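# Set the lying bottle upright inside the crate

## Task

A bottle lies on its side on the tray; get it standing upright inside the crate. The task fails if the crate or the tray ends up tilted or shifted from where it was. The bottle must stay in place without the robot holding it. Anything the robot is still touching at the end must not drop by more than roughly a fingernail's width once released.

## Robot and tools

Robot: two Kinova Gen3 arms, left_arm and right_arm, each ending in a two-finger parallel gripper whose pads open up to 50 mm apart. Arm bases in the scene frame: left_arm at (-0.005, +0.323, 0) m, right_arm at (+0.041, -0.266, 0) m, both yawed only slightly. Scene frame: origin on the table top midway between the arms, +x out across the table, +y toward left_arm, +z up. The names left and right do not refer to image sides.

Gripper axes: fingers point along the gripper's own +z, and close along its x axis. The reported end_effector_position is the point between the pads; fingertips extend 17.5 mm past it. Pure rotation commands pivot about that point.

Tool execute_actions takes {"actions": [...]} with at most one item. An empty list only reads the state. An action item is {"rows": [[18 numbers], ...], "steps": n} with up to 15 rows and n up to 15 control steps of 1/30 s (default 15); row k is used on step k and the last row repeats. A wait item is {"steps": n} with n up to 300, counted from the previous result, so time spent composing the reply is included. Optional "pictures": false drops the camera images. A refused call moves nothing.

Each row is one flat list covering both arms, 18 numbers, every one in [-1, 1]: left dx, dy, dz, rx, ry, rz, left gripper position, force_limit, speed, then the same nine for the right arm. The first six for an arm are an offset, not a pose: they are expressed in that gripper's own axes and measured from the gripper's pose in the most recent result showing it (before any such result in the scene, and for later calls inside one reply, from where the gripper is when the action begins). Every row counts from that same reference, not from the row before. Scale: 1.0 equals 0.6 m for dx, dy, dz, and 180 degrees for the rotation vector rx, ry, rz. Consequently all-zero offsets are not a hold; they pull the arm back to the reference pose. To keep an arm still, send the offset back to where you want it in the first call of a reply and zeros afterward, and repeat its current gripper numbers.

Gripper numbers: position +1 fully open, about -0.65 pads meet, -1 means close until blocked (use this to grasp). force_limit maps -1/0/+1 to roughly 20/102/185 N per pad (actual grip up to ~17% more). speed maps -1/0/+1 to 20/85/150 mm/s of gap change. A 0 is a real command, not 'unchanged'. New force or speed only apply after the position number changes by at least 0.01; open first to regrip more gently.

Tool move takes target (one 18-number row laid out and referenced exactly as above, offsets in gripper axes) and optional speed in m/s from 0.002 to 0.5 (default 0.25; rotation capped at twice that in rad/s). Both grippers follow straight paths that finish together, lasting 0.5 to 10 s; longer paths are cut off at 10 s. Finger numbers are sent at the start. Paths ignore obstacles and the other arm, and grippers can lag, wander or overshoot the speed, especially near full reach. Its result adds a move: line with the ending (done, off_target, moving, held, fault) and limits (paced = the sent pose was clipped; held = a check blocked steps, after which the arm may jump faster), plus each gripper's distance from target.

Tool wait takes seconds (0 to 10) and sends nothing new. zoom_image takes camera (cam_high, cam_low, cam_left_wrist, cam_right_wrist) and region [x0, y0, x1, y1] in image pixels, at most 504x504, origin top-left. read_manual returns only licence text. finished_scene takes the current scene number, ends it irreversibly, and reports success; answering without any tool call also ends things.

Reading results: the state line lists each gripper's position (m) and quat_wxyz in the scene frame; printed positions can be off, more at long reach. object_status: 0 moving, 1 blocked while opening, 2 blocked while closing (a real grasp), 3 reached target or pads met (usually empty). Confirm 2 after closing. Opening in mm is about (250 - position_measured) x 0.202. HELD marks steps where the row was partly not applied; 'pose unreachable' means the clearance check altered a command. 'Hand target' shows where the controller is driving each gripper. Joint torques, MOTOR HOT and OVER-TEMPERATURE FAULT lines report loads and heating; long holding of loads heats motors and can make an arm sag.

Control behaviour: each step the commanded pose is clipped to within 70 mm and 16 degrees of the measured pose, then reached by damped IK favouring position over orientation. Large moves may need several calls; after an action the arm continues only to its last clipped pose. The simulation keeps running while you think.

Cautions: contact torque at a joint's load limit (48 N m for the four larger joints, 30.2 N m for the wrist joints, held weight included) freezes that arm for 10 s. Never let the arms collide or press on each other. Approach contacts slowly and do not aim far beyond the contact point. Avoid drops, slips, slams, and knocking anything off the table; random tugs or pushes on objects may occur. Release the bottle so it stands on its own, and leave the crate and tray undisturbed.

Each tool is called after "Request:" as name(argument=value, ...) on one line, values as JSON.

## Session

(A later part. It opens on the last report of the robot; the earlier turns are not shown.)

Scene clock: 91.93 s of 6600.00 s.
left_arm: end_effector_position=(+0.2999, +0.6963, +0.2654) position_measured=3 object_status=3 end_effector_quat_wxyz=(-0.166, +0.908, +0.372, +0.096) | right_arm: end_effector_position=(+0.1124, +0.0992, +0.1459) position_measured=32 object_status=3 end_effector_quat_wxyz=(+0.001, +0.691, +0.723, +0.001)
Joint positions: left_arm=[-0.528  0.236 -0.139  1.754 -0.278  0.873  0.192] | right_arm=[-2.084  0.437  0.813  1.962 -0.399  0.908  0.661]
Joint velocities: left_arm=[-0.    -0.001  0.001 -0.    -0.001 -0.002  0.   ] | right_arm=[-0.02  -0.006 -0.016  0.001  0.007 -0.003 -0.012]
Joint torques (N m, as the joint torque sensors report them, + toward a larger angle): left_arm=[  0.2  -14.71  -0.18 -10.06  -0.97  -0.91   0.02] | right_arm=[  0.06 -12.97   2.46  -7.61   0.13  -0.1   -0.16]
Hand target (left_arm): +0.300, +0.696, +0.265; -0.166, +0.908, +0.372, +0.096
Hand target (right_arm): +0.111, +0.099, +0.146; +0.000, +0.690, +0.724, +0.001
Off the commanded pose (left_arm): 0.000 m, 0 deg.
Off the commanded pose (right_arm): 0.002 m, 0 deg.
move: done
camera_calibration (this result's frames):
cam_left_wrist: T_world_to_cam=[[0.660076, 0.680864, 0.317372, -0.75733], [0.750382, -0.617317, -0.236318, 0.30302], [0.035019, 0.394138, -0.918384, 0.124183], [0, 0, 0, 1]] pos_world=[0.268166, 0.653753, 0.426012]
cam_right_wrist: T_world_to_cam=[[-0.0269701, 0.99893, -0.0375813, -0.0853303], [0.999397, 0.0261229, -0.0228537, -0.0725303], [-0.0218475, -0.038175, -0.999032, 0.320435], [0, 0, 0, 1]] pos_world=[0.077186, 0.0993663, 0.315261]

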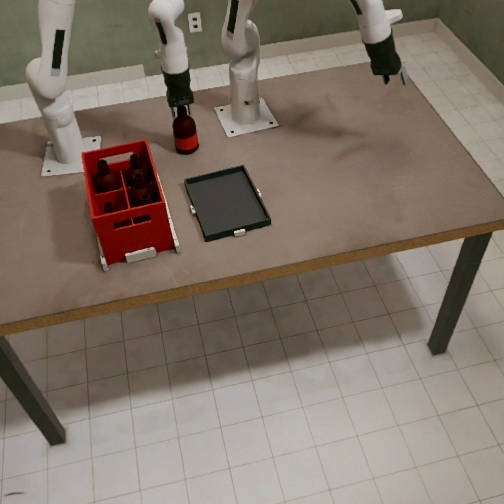

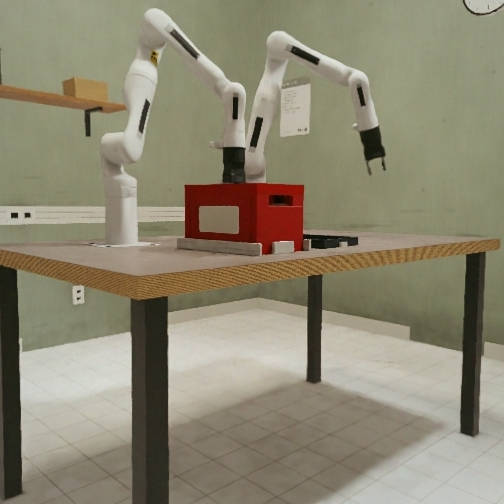

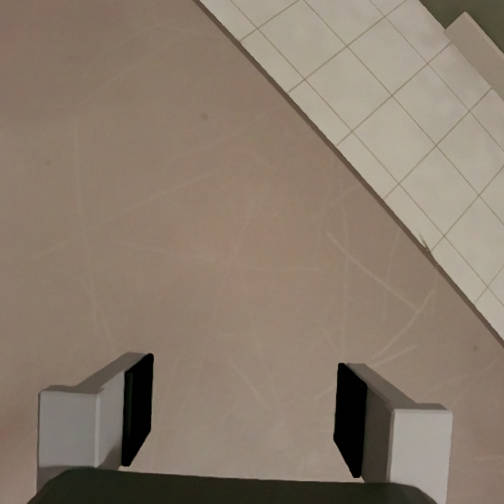

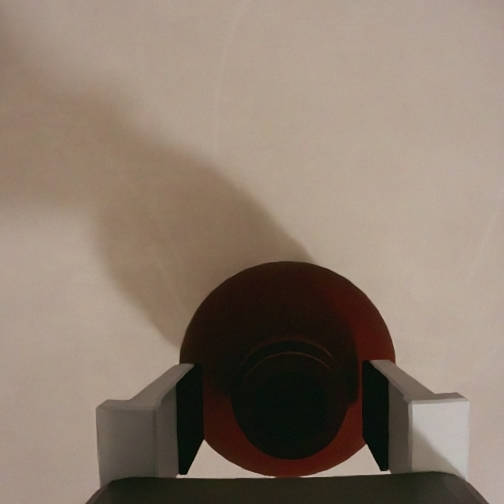

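Request:
move(target=[0,0,0,0,0,0,1,0,0,0.0025,-0.0067,0,0,0,0,0.8,0.6,-0.3])

Request:
move(target=[0,0,0,0,0,0,1,0,0,0,0,0,0,0,0,-1,0.7,-0.3])

Request:
move(target=[0,0,0,0,0,0,1,0,0,-0.055,0.083,-0.35,0,0,0,-1,0.7,-0.3])

Request:
move(target=[0,0,0,0,0,0,1,0,0,-0.385,0.39,0,0,0,0,-1,0.7,-0.3])

Scene clock: 102.97 s of 6600.00 s.
left_arm: end_effector_position=(+0.2999, +0.6963, +0.2654) position_measured=3 object_status=3 end_effector_quat_wxyz=(-0.166, +0.908, +0.372, +0.096) | right_arm: end_effector_position=(+0.1084, +0.1005, +0.1459) position_measured=32 object_status=3 end_effector_quat_wxyz=(+0.001, +0.691, +0.723, +0.001)
Joint positions: left_arm=[-0.528  0.236 -0.139  1.754 -0.278  0.873  0.192] | right_arm=[-2.096  0.437  0.814  1.961 -0.399  0.909  0.65 ]
Joint velocities: left_arm=[ 0.     0.002 -0.001  0.001  0.001 -0.001  0.   ] | right_arm=[-0.001  0.    -0.    -0.001  0.001  0.     0.001]
Joint torques (N m, as the joint torque sensors report them, + toward a larger angle): left_arm=[  0.16 -14.77  -0.23 -10.45  -1.    -0.96   0.02] | right_arm=[ -0.15 -12.67   2.84  -7.49  -0.06  -0.07  -0.21]
Hand target (left_arm): +0.300, +0.696, +0.265; -0.166, +0.908, +0.372, +0.096
Hand target (right_arm): +0.108, +0.100, +0.146; +0.001, +0.691, +0.723, +0.001
Off the commanded pose (left_arm): 0.000 m, 0 deg.
Off the commanded pose (right_arm): 0.000 m, 0 deg.
After step 90, 7.33 s passed at rest.
move: done
camera_calibration (this result's frames):
cam_left_wrist: T_world_to_cam=[[0.660076, 0.680863, 0.317373, -0.757331], [0.750382, -0.617317, -0.236318, 0.30302], [0.03502, 0.394139, -0.918383, 0.124181], [0, 0, 0, 1]] pos_world=[0.268166, 0.653754, 0.426012]
cam_right_wrist: T_world_to_cam=[[-0.0269105, 0.998931, -0.0375791, -0.0867386], [0.9994, 0.0260655, -0.0227961, -0.0685184], [-0.0217922, -0.0381701, -0.999034, 0.320388], [0, 0, 0, 1]] pos_world=[0.0731251, 0.100661, 0.315257]

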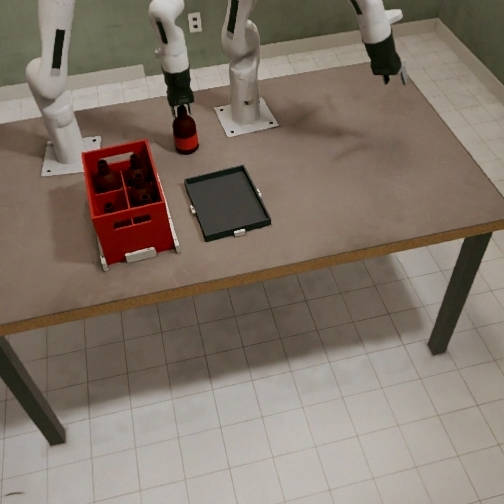

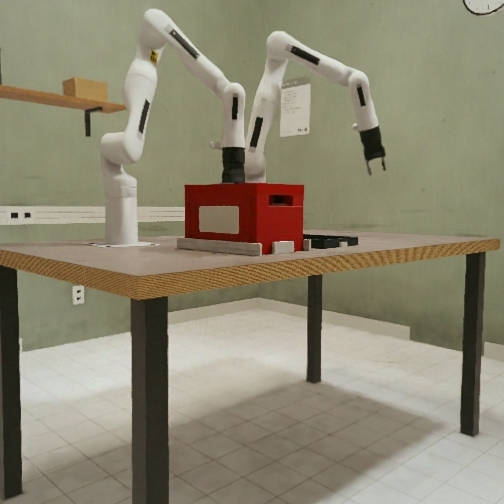

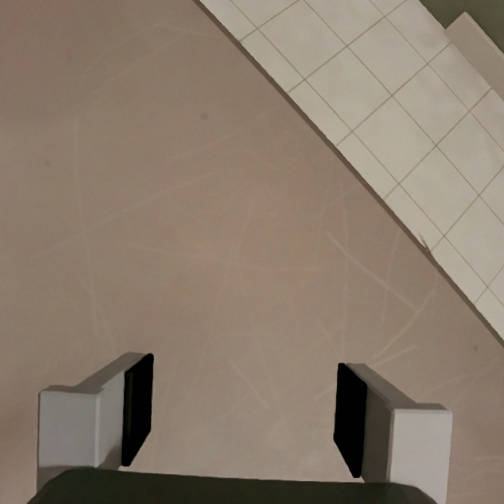

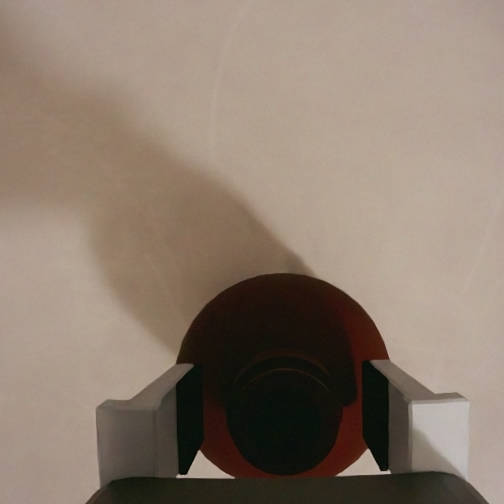

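Scene clock: 103.47 s of 6600.00 s.
left_arm: end_effector_position=(+0.2999, +0.6963, +0.2654) position_measured=3 object_status=3 end_effector_quat_wxyz=(-0.166, +0.908, +0.372, +0.096) | right_arm: end_effector_position=(+0.1084, +0.1005, +0.1458) position_measured=115 object_status=2 end_effector_quat_wxyz=(+0.001, +0.691, +0.723, +0.001)
Joint positions: left_arm=[-0.528  0.236 -0.139  1.754 -0.278  0.873  0.192] | right_arm=[-2.096  0.438  0.813  1.961 -0.399  0.909  0.65 ]
Joint velocities: left_arm=[ 0.    -0.     0.    -0.001  0.001  0.     0.   ] | right_arm=[ 0.001 -0.    -0.001  0.    -0.001 -0.     0.002]
Joint torques (N m, as the joint torque sensors report them, + toward a larger angle): left_arm=[  0.23 -14.73  -0.07 -10.1   -0.99  -0.92   0.  ] | right_arm=[ -0.03 -12.52   2.79  -7.58   0.18  -0.08  -0.21]
Hand target (left_arm): +0.300, +0.696, +0.265; -0.166, +0.908, +0.372, +0.096
Hand target (right_arm): +0.108, +0.100, +0.146; +0.001, +0.691, +0.723, +0.001
Off the commanded pose (left_arm): 0.000 m, 0 deg.
Off the commanded pose (right_arm): 0.000 m, 0 deg.
move: done
camera_calibration (this result's frames):
cam_left_wrist: T_world_to_cam=[[0.660076, 0.680862, 0.317375, -0.757332], [0.750382, -0.617317, -0.236318, 0.30302], [0.0350213, 0.39414, -0.918383, 0.124179], [0, 0, 0, 1]] pos_world=[0.268167, 0.653754, 0.426012]
cam_right_wrist: T_world_to_cam=[[-0.0269452, 0.998933, -0.0375124, -0.0867972], [0.999401, 0.0261037, -0.0227426, -0.0685301], [-0.0217391, -0.0381027, -0.999037, 0.320373], [0, 0, 0, 1]] pos_world=[0.0731149, 0.100701, 0.31525]

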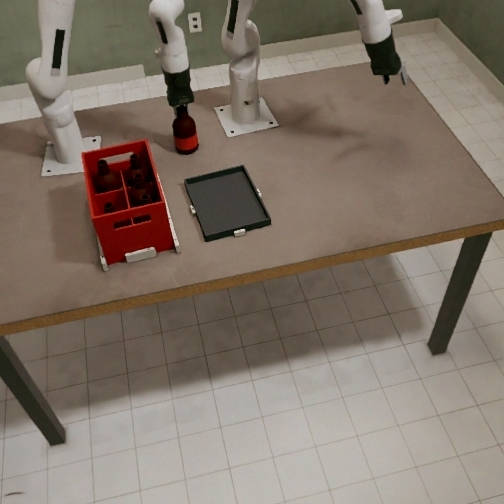

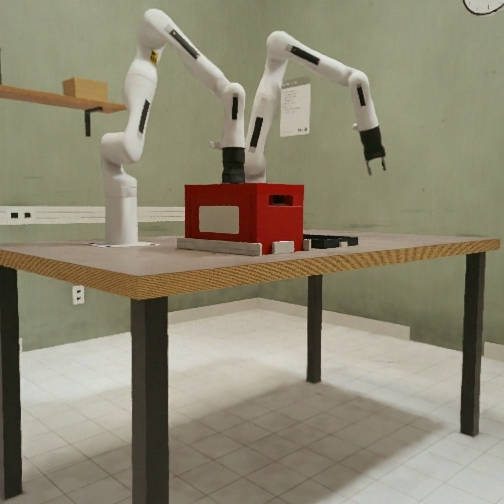

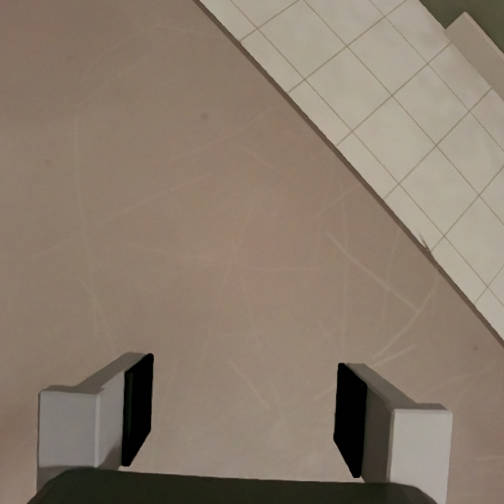

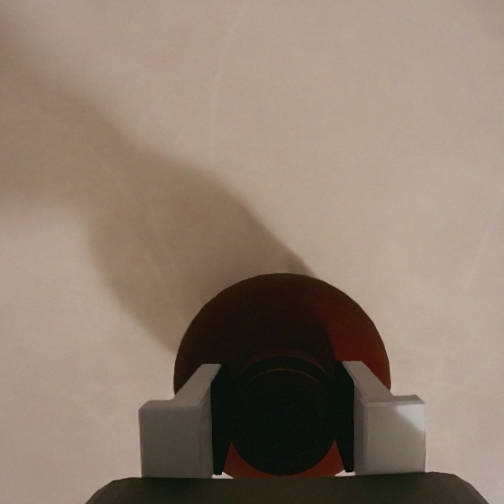

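Scene clock: 104.77 s of 6600.00 s.
left_arm: end_effector_position=(+0.2999, +0.6963, +0.2654) position_measured=3 object_status=3 end_effector_quat_wxyz=(-0.166, +0.908, +0.372, +0.096) | right_arm: end_effector_position=(+0.1588, +0.0695, +0.3558) position_measured=115 object_status=2 end_effector_quat_wxyz=(+0.000, +0.691, +0.723, +0.000)
Joint positions: left_arm=[-0.528  0.236 -0.139  1.754 -0.278  0.873  0.192] | right_arm=[-2.142  0.168  0.964  1.522 -0.137  1.524  0.551]
Joint velocities: left_arm=[ 0.    -0.002 -0.    -0.001 -0.     0.001  0.001] | right_arm=[ 0.002  0.001  0.002 -0.002  0.     0.001  0.001]
Joint torques (N m, as the joint torque sensors report them, + toward a larger angle): left_arm=[  0.14 -14.78  -0.09 -10.18  -1.03  -0.89   0.01] | right_arm=[  0.34  -9.42   1.88 -11.25  -0.17   0.    -0.27]
Hand target (left_arm): +0.300, +0.696, +0.265; -0.166, +0.908, +0.372, +0.096
Hand target (right_arm): +0.159, +0.069, +0.356; +0.000, +0.691, +0.723, +0.000
Off the commanded pose (left_arm): 0.000 m, 0 deg.
Off the commanded pose (right_arm): 0.001 m, 0 deg.
move: done
camera_calibration (this result's frames):
cam_left_wrist: T_world_to_cam=[[0.660076, 0.680861, 0.317377, -0.757334], [0.750382, -0.617317, -0.236318, 0.30302], [0.0350227, 0.394142, -0.918382, 0.124178], [0, 0, 0, 1]] pos_world=[0.268168, 0.653755, 0.426012]
cam_right_wrist: T_world_to_cam=[[-0.0277839, 0.9989, -0.0377815, -0.0462983], [0.999359, 0.0269036, -0.0236131, -0.113061], [-0.0225707, -0.0384134, -0.999007, 0.530153], [0, 0, 0, 1]] pos_world=[0.123668, 0.0696541, 0.525208]

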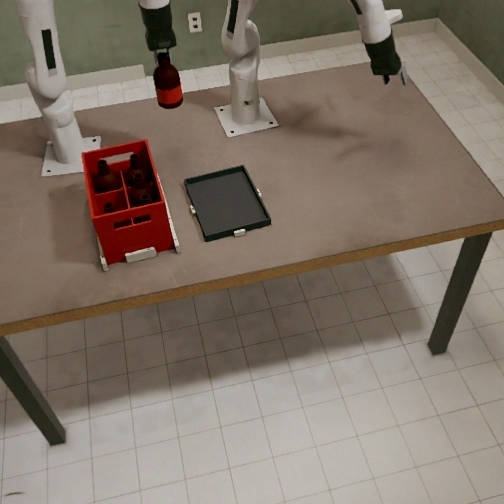

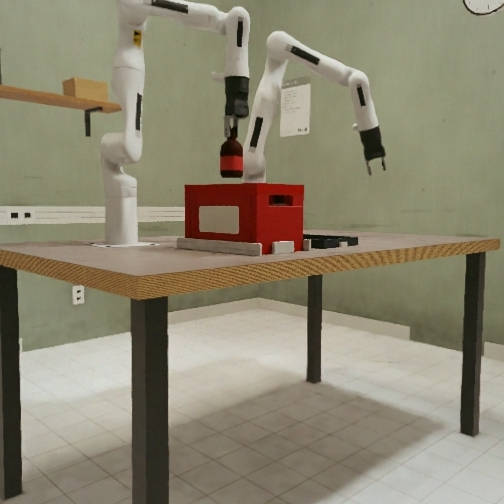

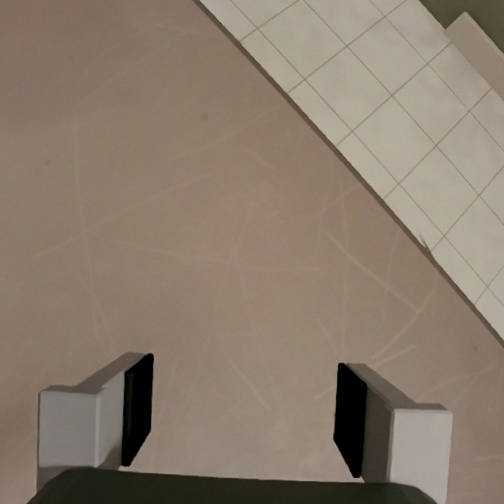

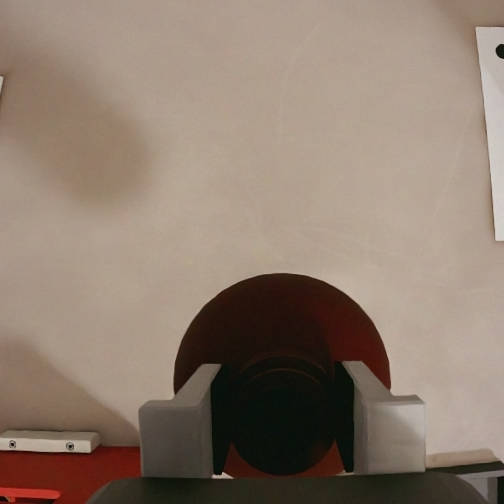

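Scene clock: 106.77 s of 6600.00 s.
left_arm: end_effector_position=(+0.2999, +0.6963, +0.2654) position_measured=3 object_status=3 end_effector_quat_wxyz=(-0.166, +0.908, +0.372, +0.096) | right_arm: end_effector_position=(+0.4035, -0.1483, +0.3553) position_measured=115 object_status=2 end_effector_quat_wxyz=(-0.002, +0.690, +0.723, +0.000)
Joint positions: left_arm=[-0.528  0.236 -0.139  1.754 -0.278  0.873  0.192] | right_arm=[-1.228  0.351  1.126  1.406 -0.319  1.581  1.6  ]
Joint velocities: left_arm=[ 0.    -0.003 -0.001  0.     0.001  0.002 -0.   ] | right_arm=[ 0.004  0.004  0.001 -0.001 -0.001  0.     0.002]
Joint torques (N m, as the joint torque sensors report them, + toward a larger angle): left_arm=[  0.16 -14.57  -0.27 -10.21  -1.04  -0.98   0.1 ] | right_arm=[ -0.14 -12.13   3.29 -10.52  -0.04  -0.02  -0.15]
Hand target (left_arm): +0.300, +0.696, +0.265; -0.166, +0.908, +0.372, +0.096
Hand target (right_arm): +0.404, -0.148, +0.355; -0.002, +0.691, +0.723, +0.000
Off the commanded pose (left_arm): 0.000 m, 0 deg.
Off the commanded pose (right_arm): 0.002 m, 0 deg.
move: done
camera_calibration (this result's frames):
cam_left_wrist: T_world_to_cam=[[0.660076, 0.68086, 0.317379, -0.757335], [0.750382, -0.617317, -0.236318, 0.30302], [0.035024, 0.394143, -0.918381, 0.124176], [0, 0, 0, 1]] pos_world=[0.268169, 0.653756, 0.426012]
cam_right_wrist: T_world_to_cam=[[-0.0284712, 0.999015, -0.0340432, 0.176924], [0.999263, 0.0275686, -0.0266947, -0.35056], [-0.0257299, -0.0347782, -0.999064, 0.528669], [0, 0, 0, 1]] pos_world=[0.368941, -0.148699, 0.524839]

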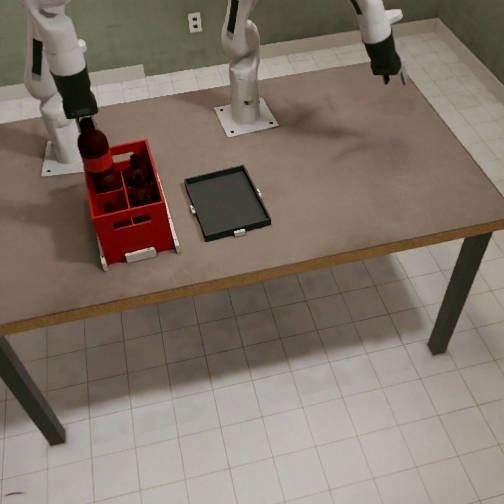

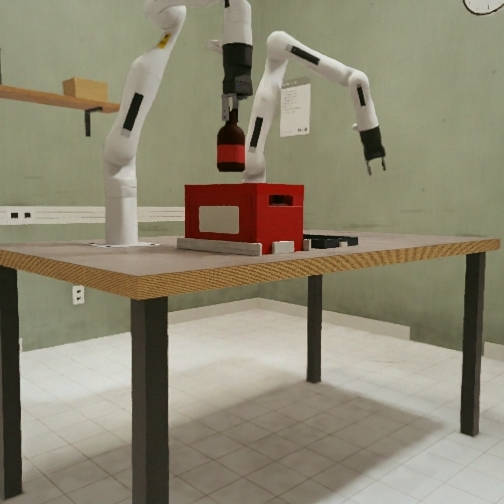

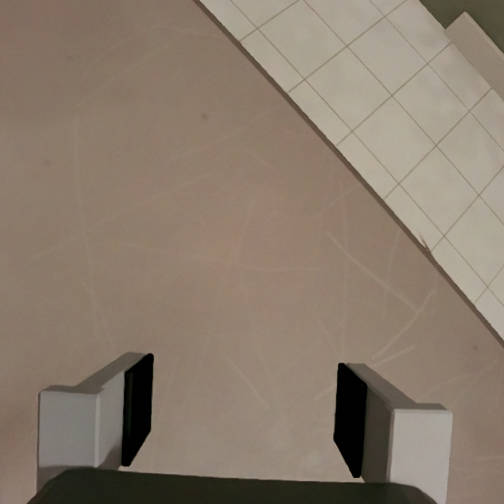

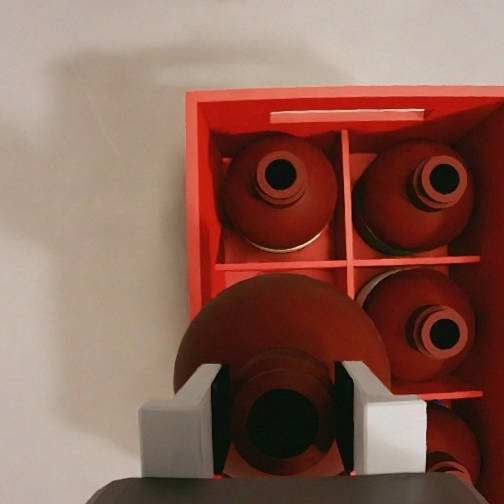

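Request:
move(target=[0,0,0,0,0,0,1,0,0,0,0,0.16,0,0,0,-1,0.7,-0.3], speed=0.14)

Scene clock: 112.27 s of 6600.00 s.
left_arm: end_effector_position=(+0.2999, +0.6963, +0.2654) position_measured=3 object_status=3 end_effector_quat_wxyz=(-0.166, +0.908, +0.372, +0.096) | right_arm: end_effector_position=(+0.4036, -0.1479, +0.2594) position_measured=115 object_status=2 end_effector_quat_wxyz=(-0.002, +0.691, +0.723, +0.001)
Joint positions: left_arm=[-0.528  0.236 -0.139  1.754 -0.278  0.873  0.192] | right_arm=[-1.219  0.411  1.087  1.663 -0.38   1.3    1.667]
Joint velocities: left_arm=[-0.    -0.     0.    -0.001  0.     0.     0.   ] | right_arm=[ 0.002  0.002  0.001  0.001 -0.001  0.    -0.   ]
Joint torques (N m, as the joint torque sensors report them, + toward a larger angle): left_arm=[  0.21 -14.78  -0.19 -10.22  -0.96  -0.93  -0.05] | right_arm=[  0.03 -12.33   3.68  -9.88   0.    -0.05  -0.33]
Hand target (left_arm): +0.300, +0.696, +0.265; -0.166, +0.908, +0.372, +0.096
Hand target (right_arm): +0.404, -0.148, +0.259; -0.002, +0.691, +0.723, +0.001
Off the commanded pose (left_arm): 0.000 m, 0 deg.
Off the commanded pose (right_arm): 0.000 m, 0 deg.
After step 90, 1.47 s passed at rest.
move: done
camera_calibration (this result's frames):
cam_left_wrist: T_world_to_cam=[[0.660076, 0.680859, 0.317381, -0.757336], [0.750382, -0.617317, -0.236318, 0.30302], [0.0350253, 0.394145, -0.918381, 0.124174], [0, 0, 0, 1]] pos_world=[0.268169, 0.653756, 0.426012]
cam_right_wrist: T_world_to_cam=[[-0.0284429, 0.999022, -0.0338626, 0.173219], [0.999273, 0.027557, -0.0263473, -0.353328], [-0.0253884, -0.0345873, -0.999079, 0.432775], [0, 0, 0, 1]] pos_world=[0.368986, -0.148344, 0.428933]

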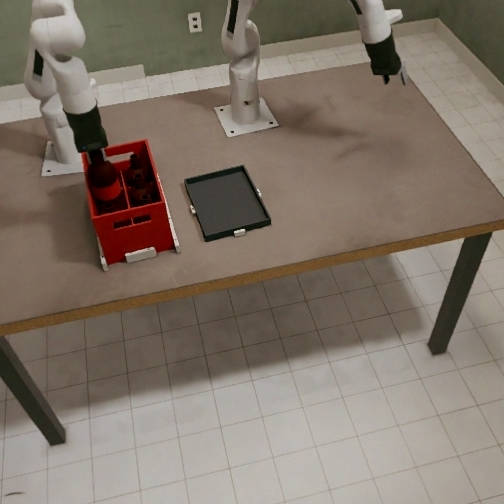

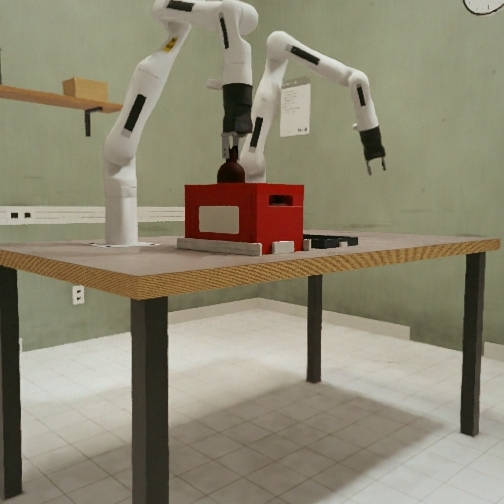

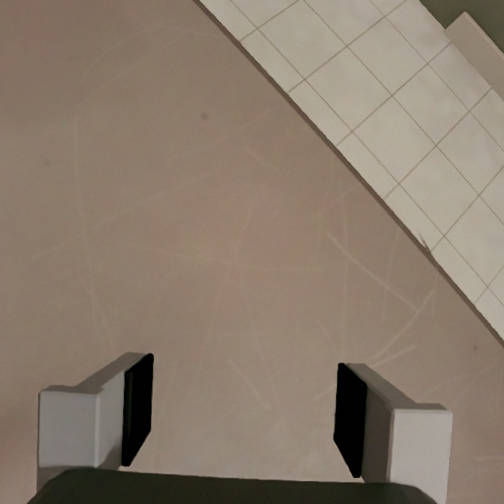

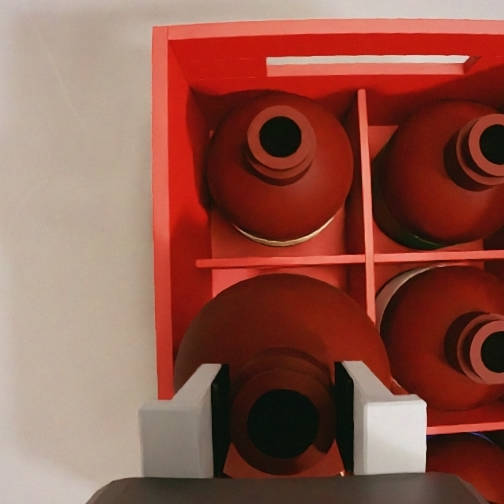

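Request:
move(target=[0,0,0,0,0,0,1,0,0,0,0,0.164,0,0,0,-1,0.7,-0.3], speed=0.12)

Request:
move(target=[0,0,0,0,0,0,1,0,0,0,0,0.0135,0,0,0,-1,0.7,-0.3], speed=0.02)

Scene clock: 119.37 s of 6600.00 s.
left_arm: end_effector_position=(+0.2999, +0.6963, +0.2654) position_measured=3 object_status=3 end_effector_quat_wxyz=(-0.166, +0.908, +0.372, +0.096) | right_arm: end_effector_position=(+0.4038, -0.1473, +0.1612) position_measured=115 object_status=2 end_effector_quat_wxyz=(-0.002, +0.690, +0.723, +0.001)
Joint positions: left_arm=[-0.528  0.236 -0.139  1.754 -0.278  0.873  0.192] | right_arm=[-1.136  0.533  0.984  1.854 -0.518  1.037  1.791]
Joint velocities: left_arm=[-0.    -0.001 -0.     0.001  0.001 -0.    -0.   ] | right_arm=[ 0.006  0.004  0.003  0.     0.001 -0.    -0.   ]
Joint torques (N m, as the joint torque sensors report them, + toward a larger angle): left_arm=[  0.13 -14.84  -0.17 -10.11  -1.06  -0.89   0.04] | right_arm=[  0.   -14.     4.36  -8.37   0.04   0.14  -0.2 ]
Hand target (left_arm): +0.300, +0.696, +0.265; -0.166, +0.908, +0.372, +0.096
Hand target (right_arm): +0.404, -0.148, +0.161; -0.002, +0.691, +0.723, +0.001
Off the commanded pose (left_arm): 0.000 m, 0 deg.
Off the commanded pose (right_arm): 0.000 m, 0 deg.
After step 90, 2.97 s passed at rest.
move: done
camera_calibration (this result's frames):
cam_left_wrist: T_world_to_cam=[[0.660076, 0.680858, 0.317382, -0.757337], [0.750382, -0.617318, -0.236318, 0.30302], [0.0350266, 0.394146, -0.91838, 0.124172], [0, 0, 0, 1]] pos_world=[0.26817, 0.653757, 0.426012]
cam_right_wrist: T_world_to_cam=[[-0.0289035, 0.999022, -0.033467, 0.169406], [0.999272, 0.0280441, -0.0258696, -0.356079], [-0.0249058, -0.0341904, -0.999105, 0.334508], [0, 0, 0, 1]] pos_world=[0.369048, -0.147817, 0.330666]

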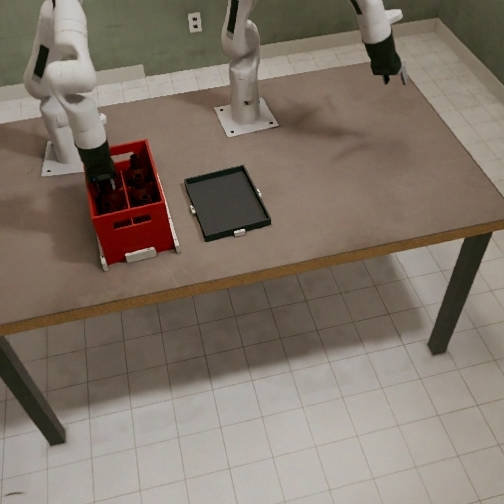

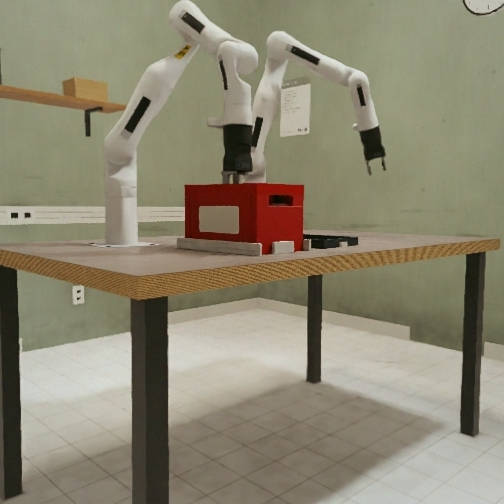

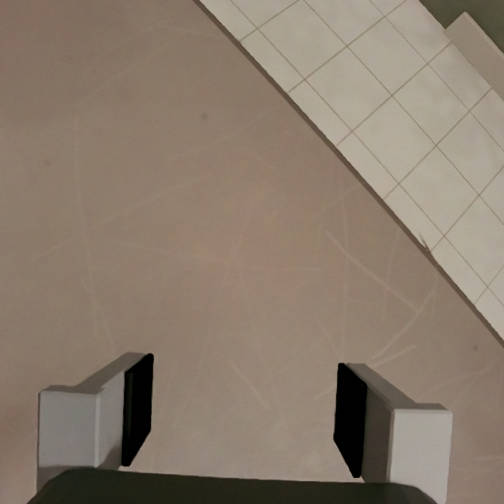

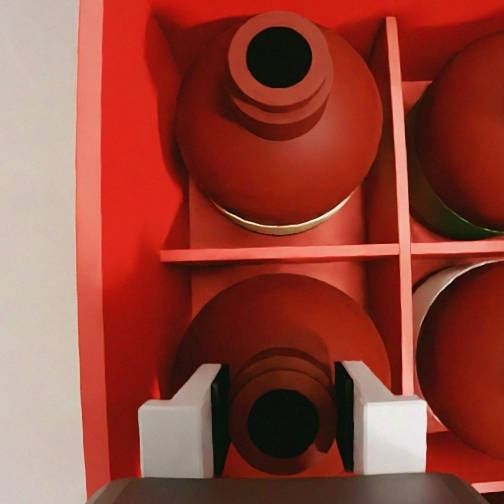

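Scene clock: 120.07 s of 6600.00 s.
left_arm: end_effector_position=(+0.2999, +0.6963, +0.2654) position_measured=3 object_status=3 end_effector_quat_wxyz=(-0.166, +0.908, +0.372, +0.096) | right_arm: end_effector_position=(+0.4041, -0.1472, +0.1540) position_measured=115 object_status=2 end_effector_quat_wxyz=(-0.002, +0.690, +0.724, +0.002)
Joint positions: left_arm=[-0.528  0.236 -0.139  1.754 -0.278  0.873  0.192] | right_arm=[-1.127  0.542  0.973  1.866 -0.532  1.017  1.803]
Joint velocities: left_arm=[-0.     0.001  0.    -0.001  0.     0.    -0.   ] | right_arm=[ 0.002 -0.001 -0.     0.    -0.001 -0.     0.   ]
Joint torques (N m, as the joint torque sensors report them, + toward a larger angle): left_arm=[  0.18 -14.73  -0.14 -10.28  -1.05  -0.94   0.06] | right_arm=[ -0.39 -12.12   3.36  -7.07  -0.45  -0.55  -0.24]
Hand target (left_arm): +0.300, +0.696, +0.265; -0.166, +0.908, +0.372, +0.096
Hand target (right_arm): +0.404, -0.147, +0.153; -0.002, +0.690, +0.723, +0.001
Off the commanded pose (left_arm): 0.000 m, 0 deg.
Off the commanded pose (right_arm): 0.001 m, 0 deg.
move: done
camera_calibration (this result's frames):
cam_left_wrist: T_world_to_cam=[[0.660076, 0.680857, 0.317384, -0.757338], [0.750381, -0.617318, -0.236318, 0.30302], [0.0350279, 0.394147, -0.91838, 0.124171], [0, 0, 0, 1]] pos_world=[0.268171, 0.653757, 0.426012]
cam_right_wrist: T_world_to_cam=[[-0.0289063, 0.999064, -0.0321765, 0.168969], [0.999298, 0.0281157, -0.024758, -0.356718], [-0.0238301, -0.0328696, -0.999176, 0.327141], [0, 0, 0, 1]] pos_world=[0.369148, -0.148029, 0.323477]

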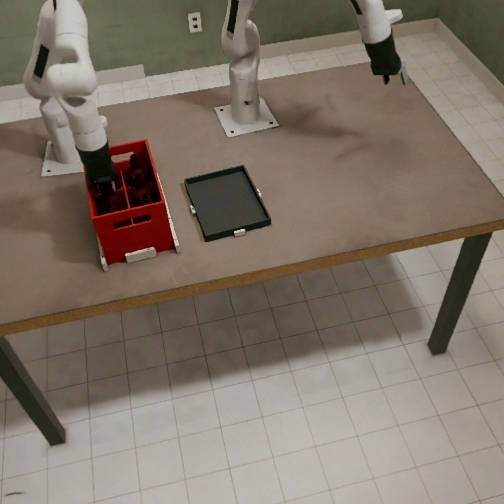

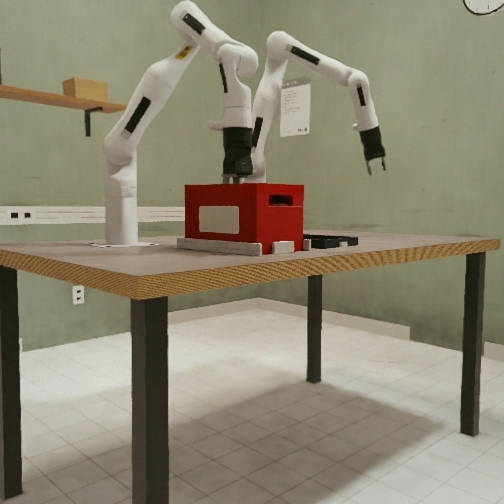

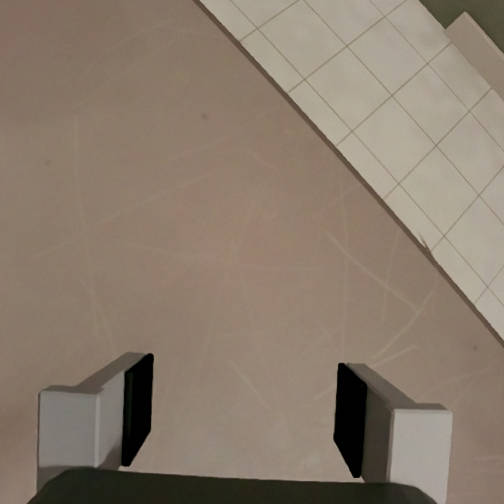

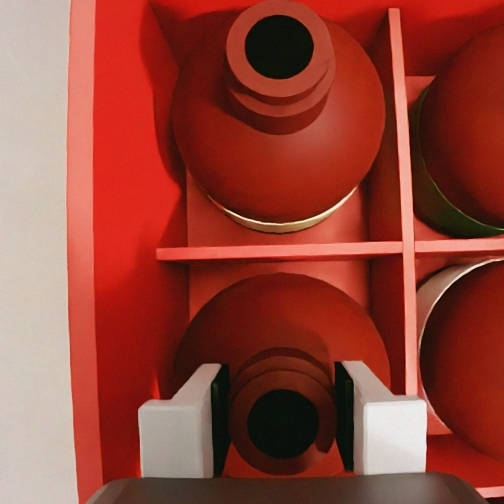

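Request:
move(target=[0,0,0,0,0,0,1,0,0,0,0,0,0,0,0,0.65,0.4,-0.3])

Request:
move(target=[0,0,0,0,0,0,1,0,0,0,0,-0.15,0,0,0,0.65,0.4,-0.3])

Scene clock: 144.47 s of 6600.00 s.
left_arm: end_effector_position=(+0.2999, +0.6963, +0.2654) position_measured=3 object_status=3 end_effector_quat_wxyz=(-0.166, +0.908, +0.372, +0.096) | right_arm: end_effector_position=(+0.4041, -0.1472, +0.1540) position_measured=56 object_status=3 end_effector_quat_wxyz=(-0.002, +0.690, +0.724, +0.002)
Joint positions: left_arm=[-0.528  0.236 -0.139  1.754 -0.278  0.873  0.192] | right_arm=[-1.127  0.542  0.973  1.866 -0.532  1.017  1.802]
Joint velocities: left_arm=[ 0.    -0.002  0.     0.001 -0.001 -0.    -0.   ] | right_arm=[-0.     0.     0.    -0.     0.001  0.    -0.001]
Joint torques (N m, as the joint torque sensors report them, + toward a larger angle): left_arm=[  0.19 -14.71  -0.18 -10.15  -1.11  -0.98   0.05] | right_arm=[  0.24 -13.57   3.82  -7.81   0.04  -0.15  -0.23]
Hand target (left_arm): +0.300, +0.696, +0.265; -0.166, +0.908, +0.372, +0.096
Hand target (right_arm): +0.404, -0.147, +0.154; -0.002, +0.690, +0.724, +0.002
Off the commanded pose (left_arm): 0.000 m, 0 deg.
Off the commanded pose (right_arm): 0.000 m, 0 deg.
After step 90, 20.70 s passed at rest.
move: done
camera_calibration (this result's frames):
cam_left_wrist: T_world_to_cam=[[0.660077, 0.680856, 0.317386, -0.757339], [0.750381, -0.617318, -0.236318, 0.30302], [0.0350293, 0.394149, -0.918379, 0.124169], [0, 0, 0, 1]] pos_world=[0.268172, 0.653758, 0.426012]
cam_right_wrist: T_world_to_cam=[[-0.0289073, 0.999064, -0.0321759, 0.168969], [0.999298, 0.0281168, -0.0247546, -0.35672], [-0.0238268, -0.0328689, -0.999176, 0.327141], [0, 0, 0, 1]] pos_world=[0.369149, -0.148029, 0.323477]

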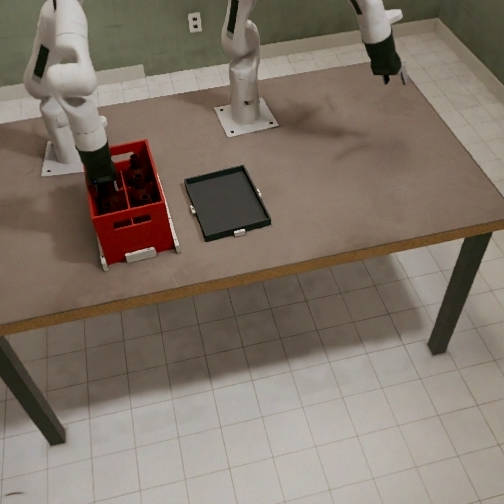

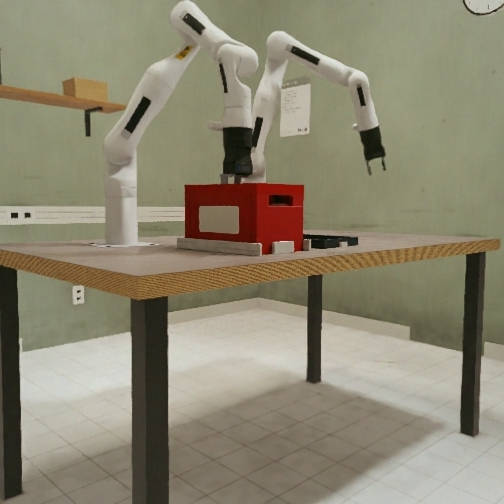

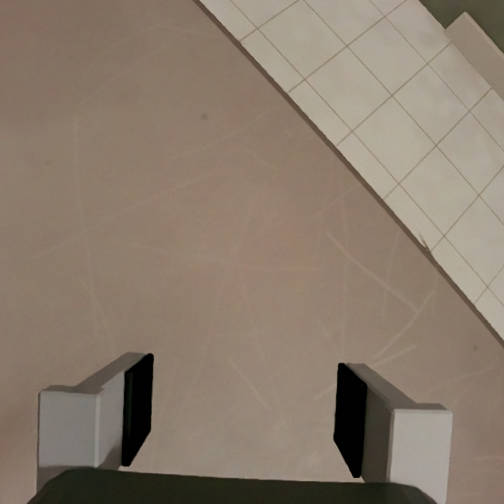

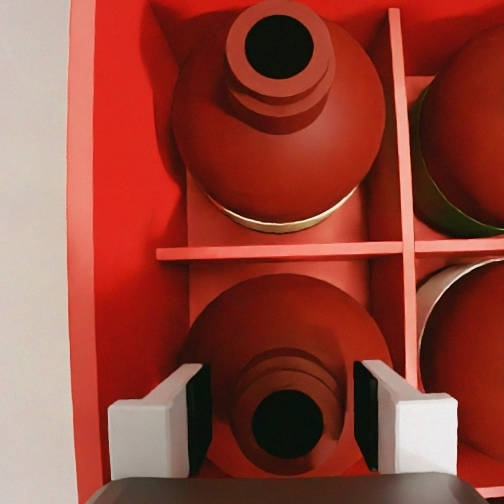

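Scene clock: 145.27 s of 6600.00 s.
left_arm: end_effector_position=(+0.2999, +0.6963, +0.2654) position_measured=3 object_status=3 end_effector_quat_wxyz=(-0.166, +0.908, +0.372, +0.096) | right_arm: end_effector_position=(+0.4038, -0.1479, +0.2439) position_measured=56 object_status=3 end_effector_quat_wxyz=(-0.002, +0.690, +0.723, +0.002)
Joint positions: left_arm=[-0.528  0.236 -0.139  1.754 -0.278  0.873  0.192] | right_arm=[-1.208  0.424  1.071  1.699 -0.396  1.255  1.682]
Joint velocities: left_arm=[ 0.     0.     0.     0.001  0.    -0.001 -0.   ] | right_arm=[-0.003 -0.004 -0.001  0.     0.    -0.    -0.003]
Joint torques (N m, as the joint torque sensors report them, + toward a larger angle): left_arm=[  0.26 -14.77  -0.18 -10.15  -1.01  -0.95   0.1 ] | right_arm=[ -0.31 -11.73   3.34  -9.18  -0.05   0.11  -0.26]
Hand target (left_arm): +0.300, +0.696, +0.265; -0.166, +0.908, +0.372, +0.096
Hand target (right_arm): +0.404, -0.148, +0.244; -0.002, +0.690, +0.724, +0.002
Off the commanded pose (left_arm): 0.000 m, 0 deg.
Off the commanded pose (right_arm): 0.000 m, 0 deg.
move: done
camera_calibration (this result's frames):
cam_left_wrist: T_world_to_cam=[[0.660077, 0.680855, 0.317388, -0.75734], [0.750381, -0.617318, -0.236318, 0.30302], [0.0350305, 0.39415, -0.918378, 0.124167], [0, 0, 0, 1]] pos_world=[0.268172, 0.653759, 0.426012]
cam_right_wrist: T_world_to_cam=[[-0.0286062, 0.999062, -0.0325233, 0.172456], [0.999297, 0.0277943, -0.0251466, -0.354187], [-0.024219, -0.0332198, -0.999155, 0.417021], [0, 0, 0, 1]] pos_world=[0.368972, -0.148597, 0.41337]

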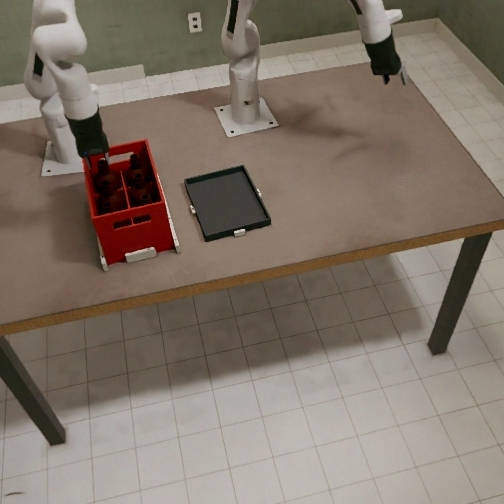

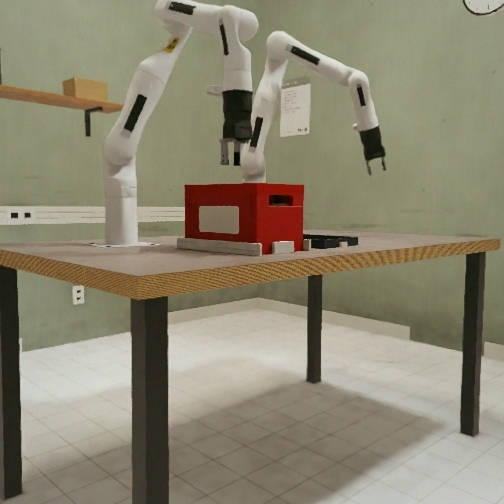

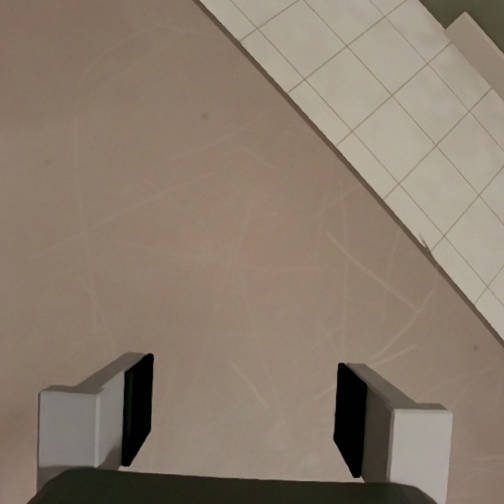

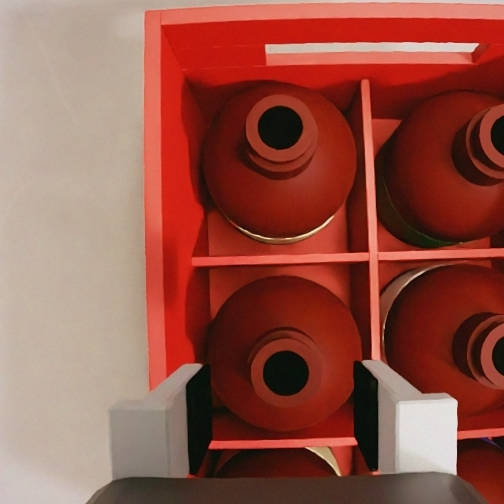

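Request:
finished_scene(scene=2)

The scene is finished: the task was done.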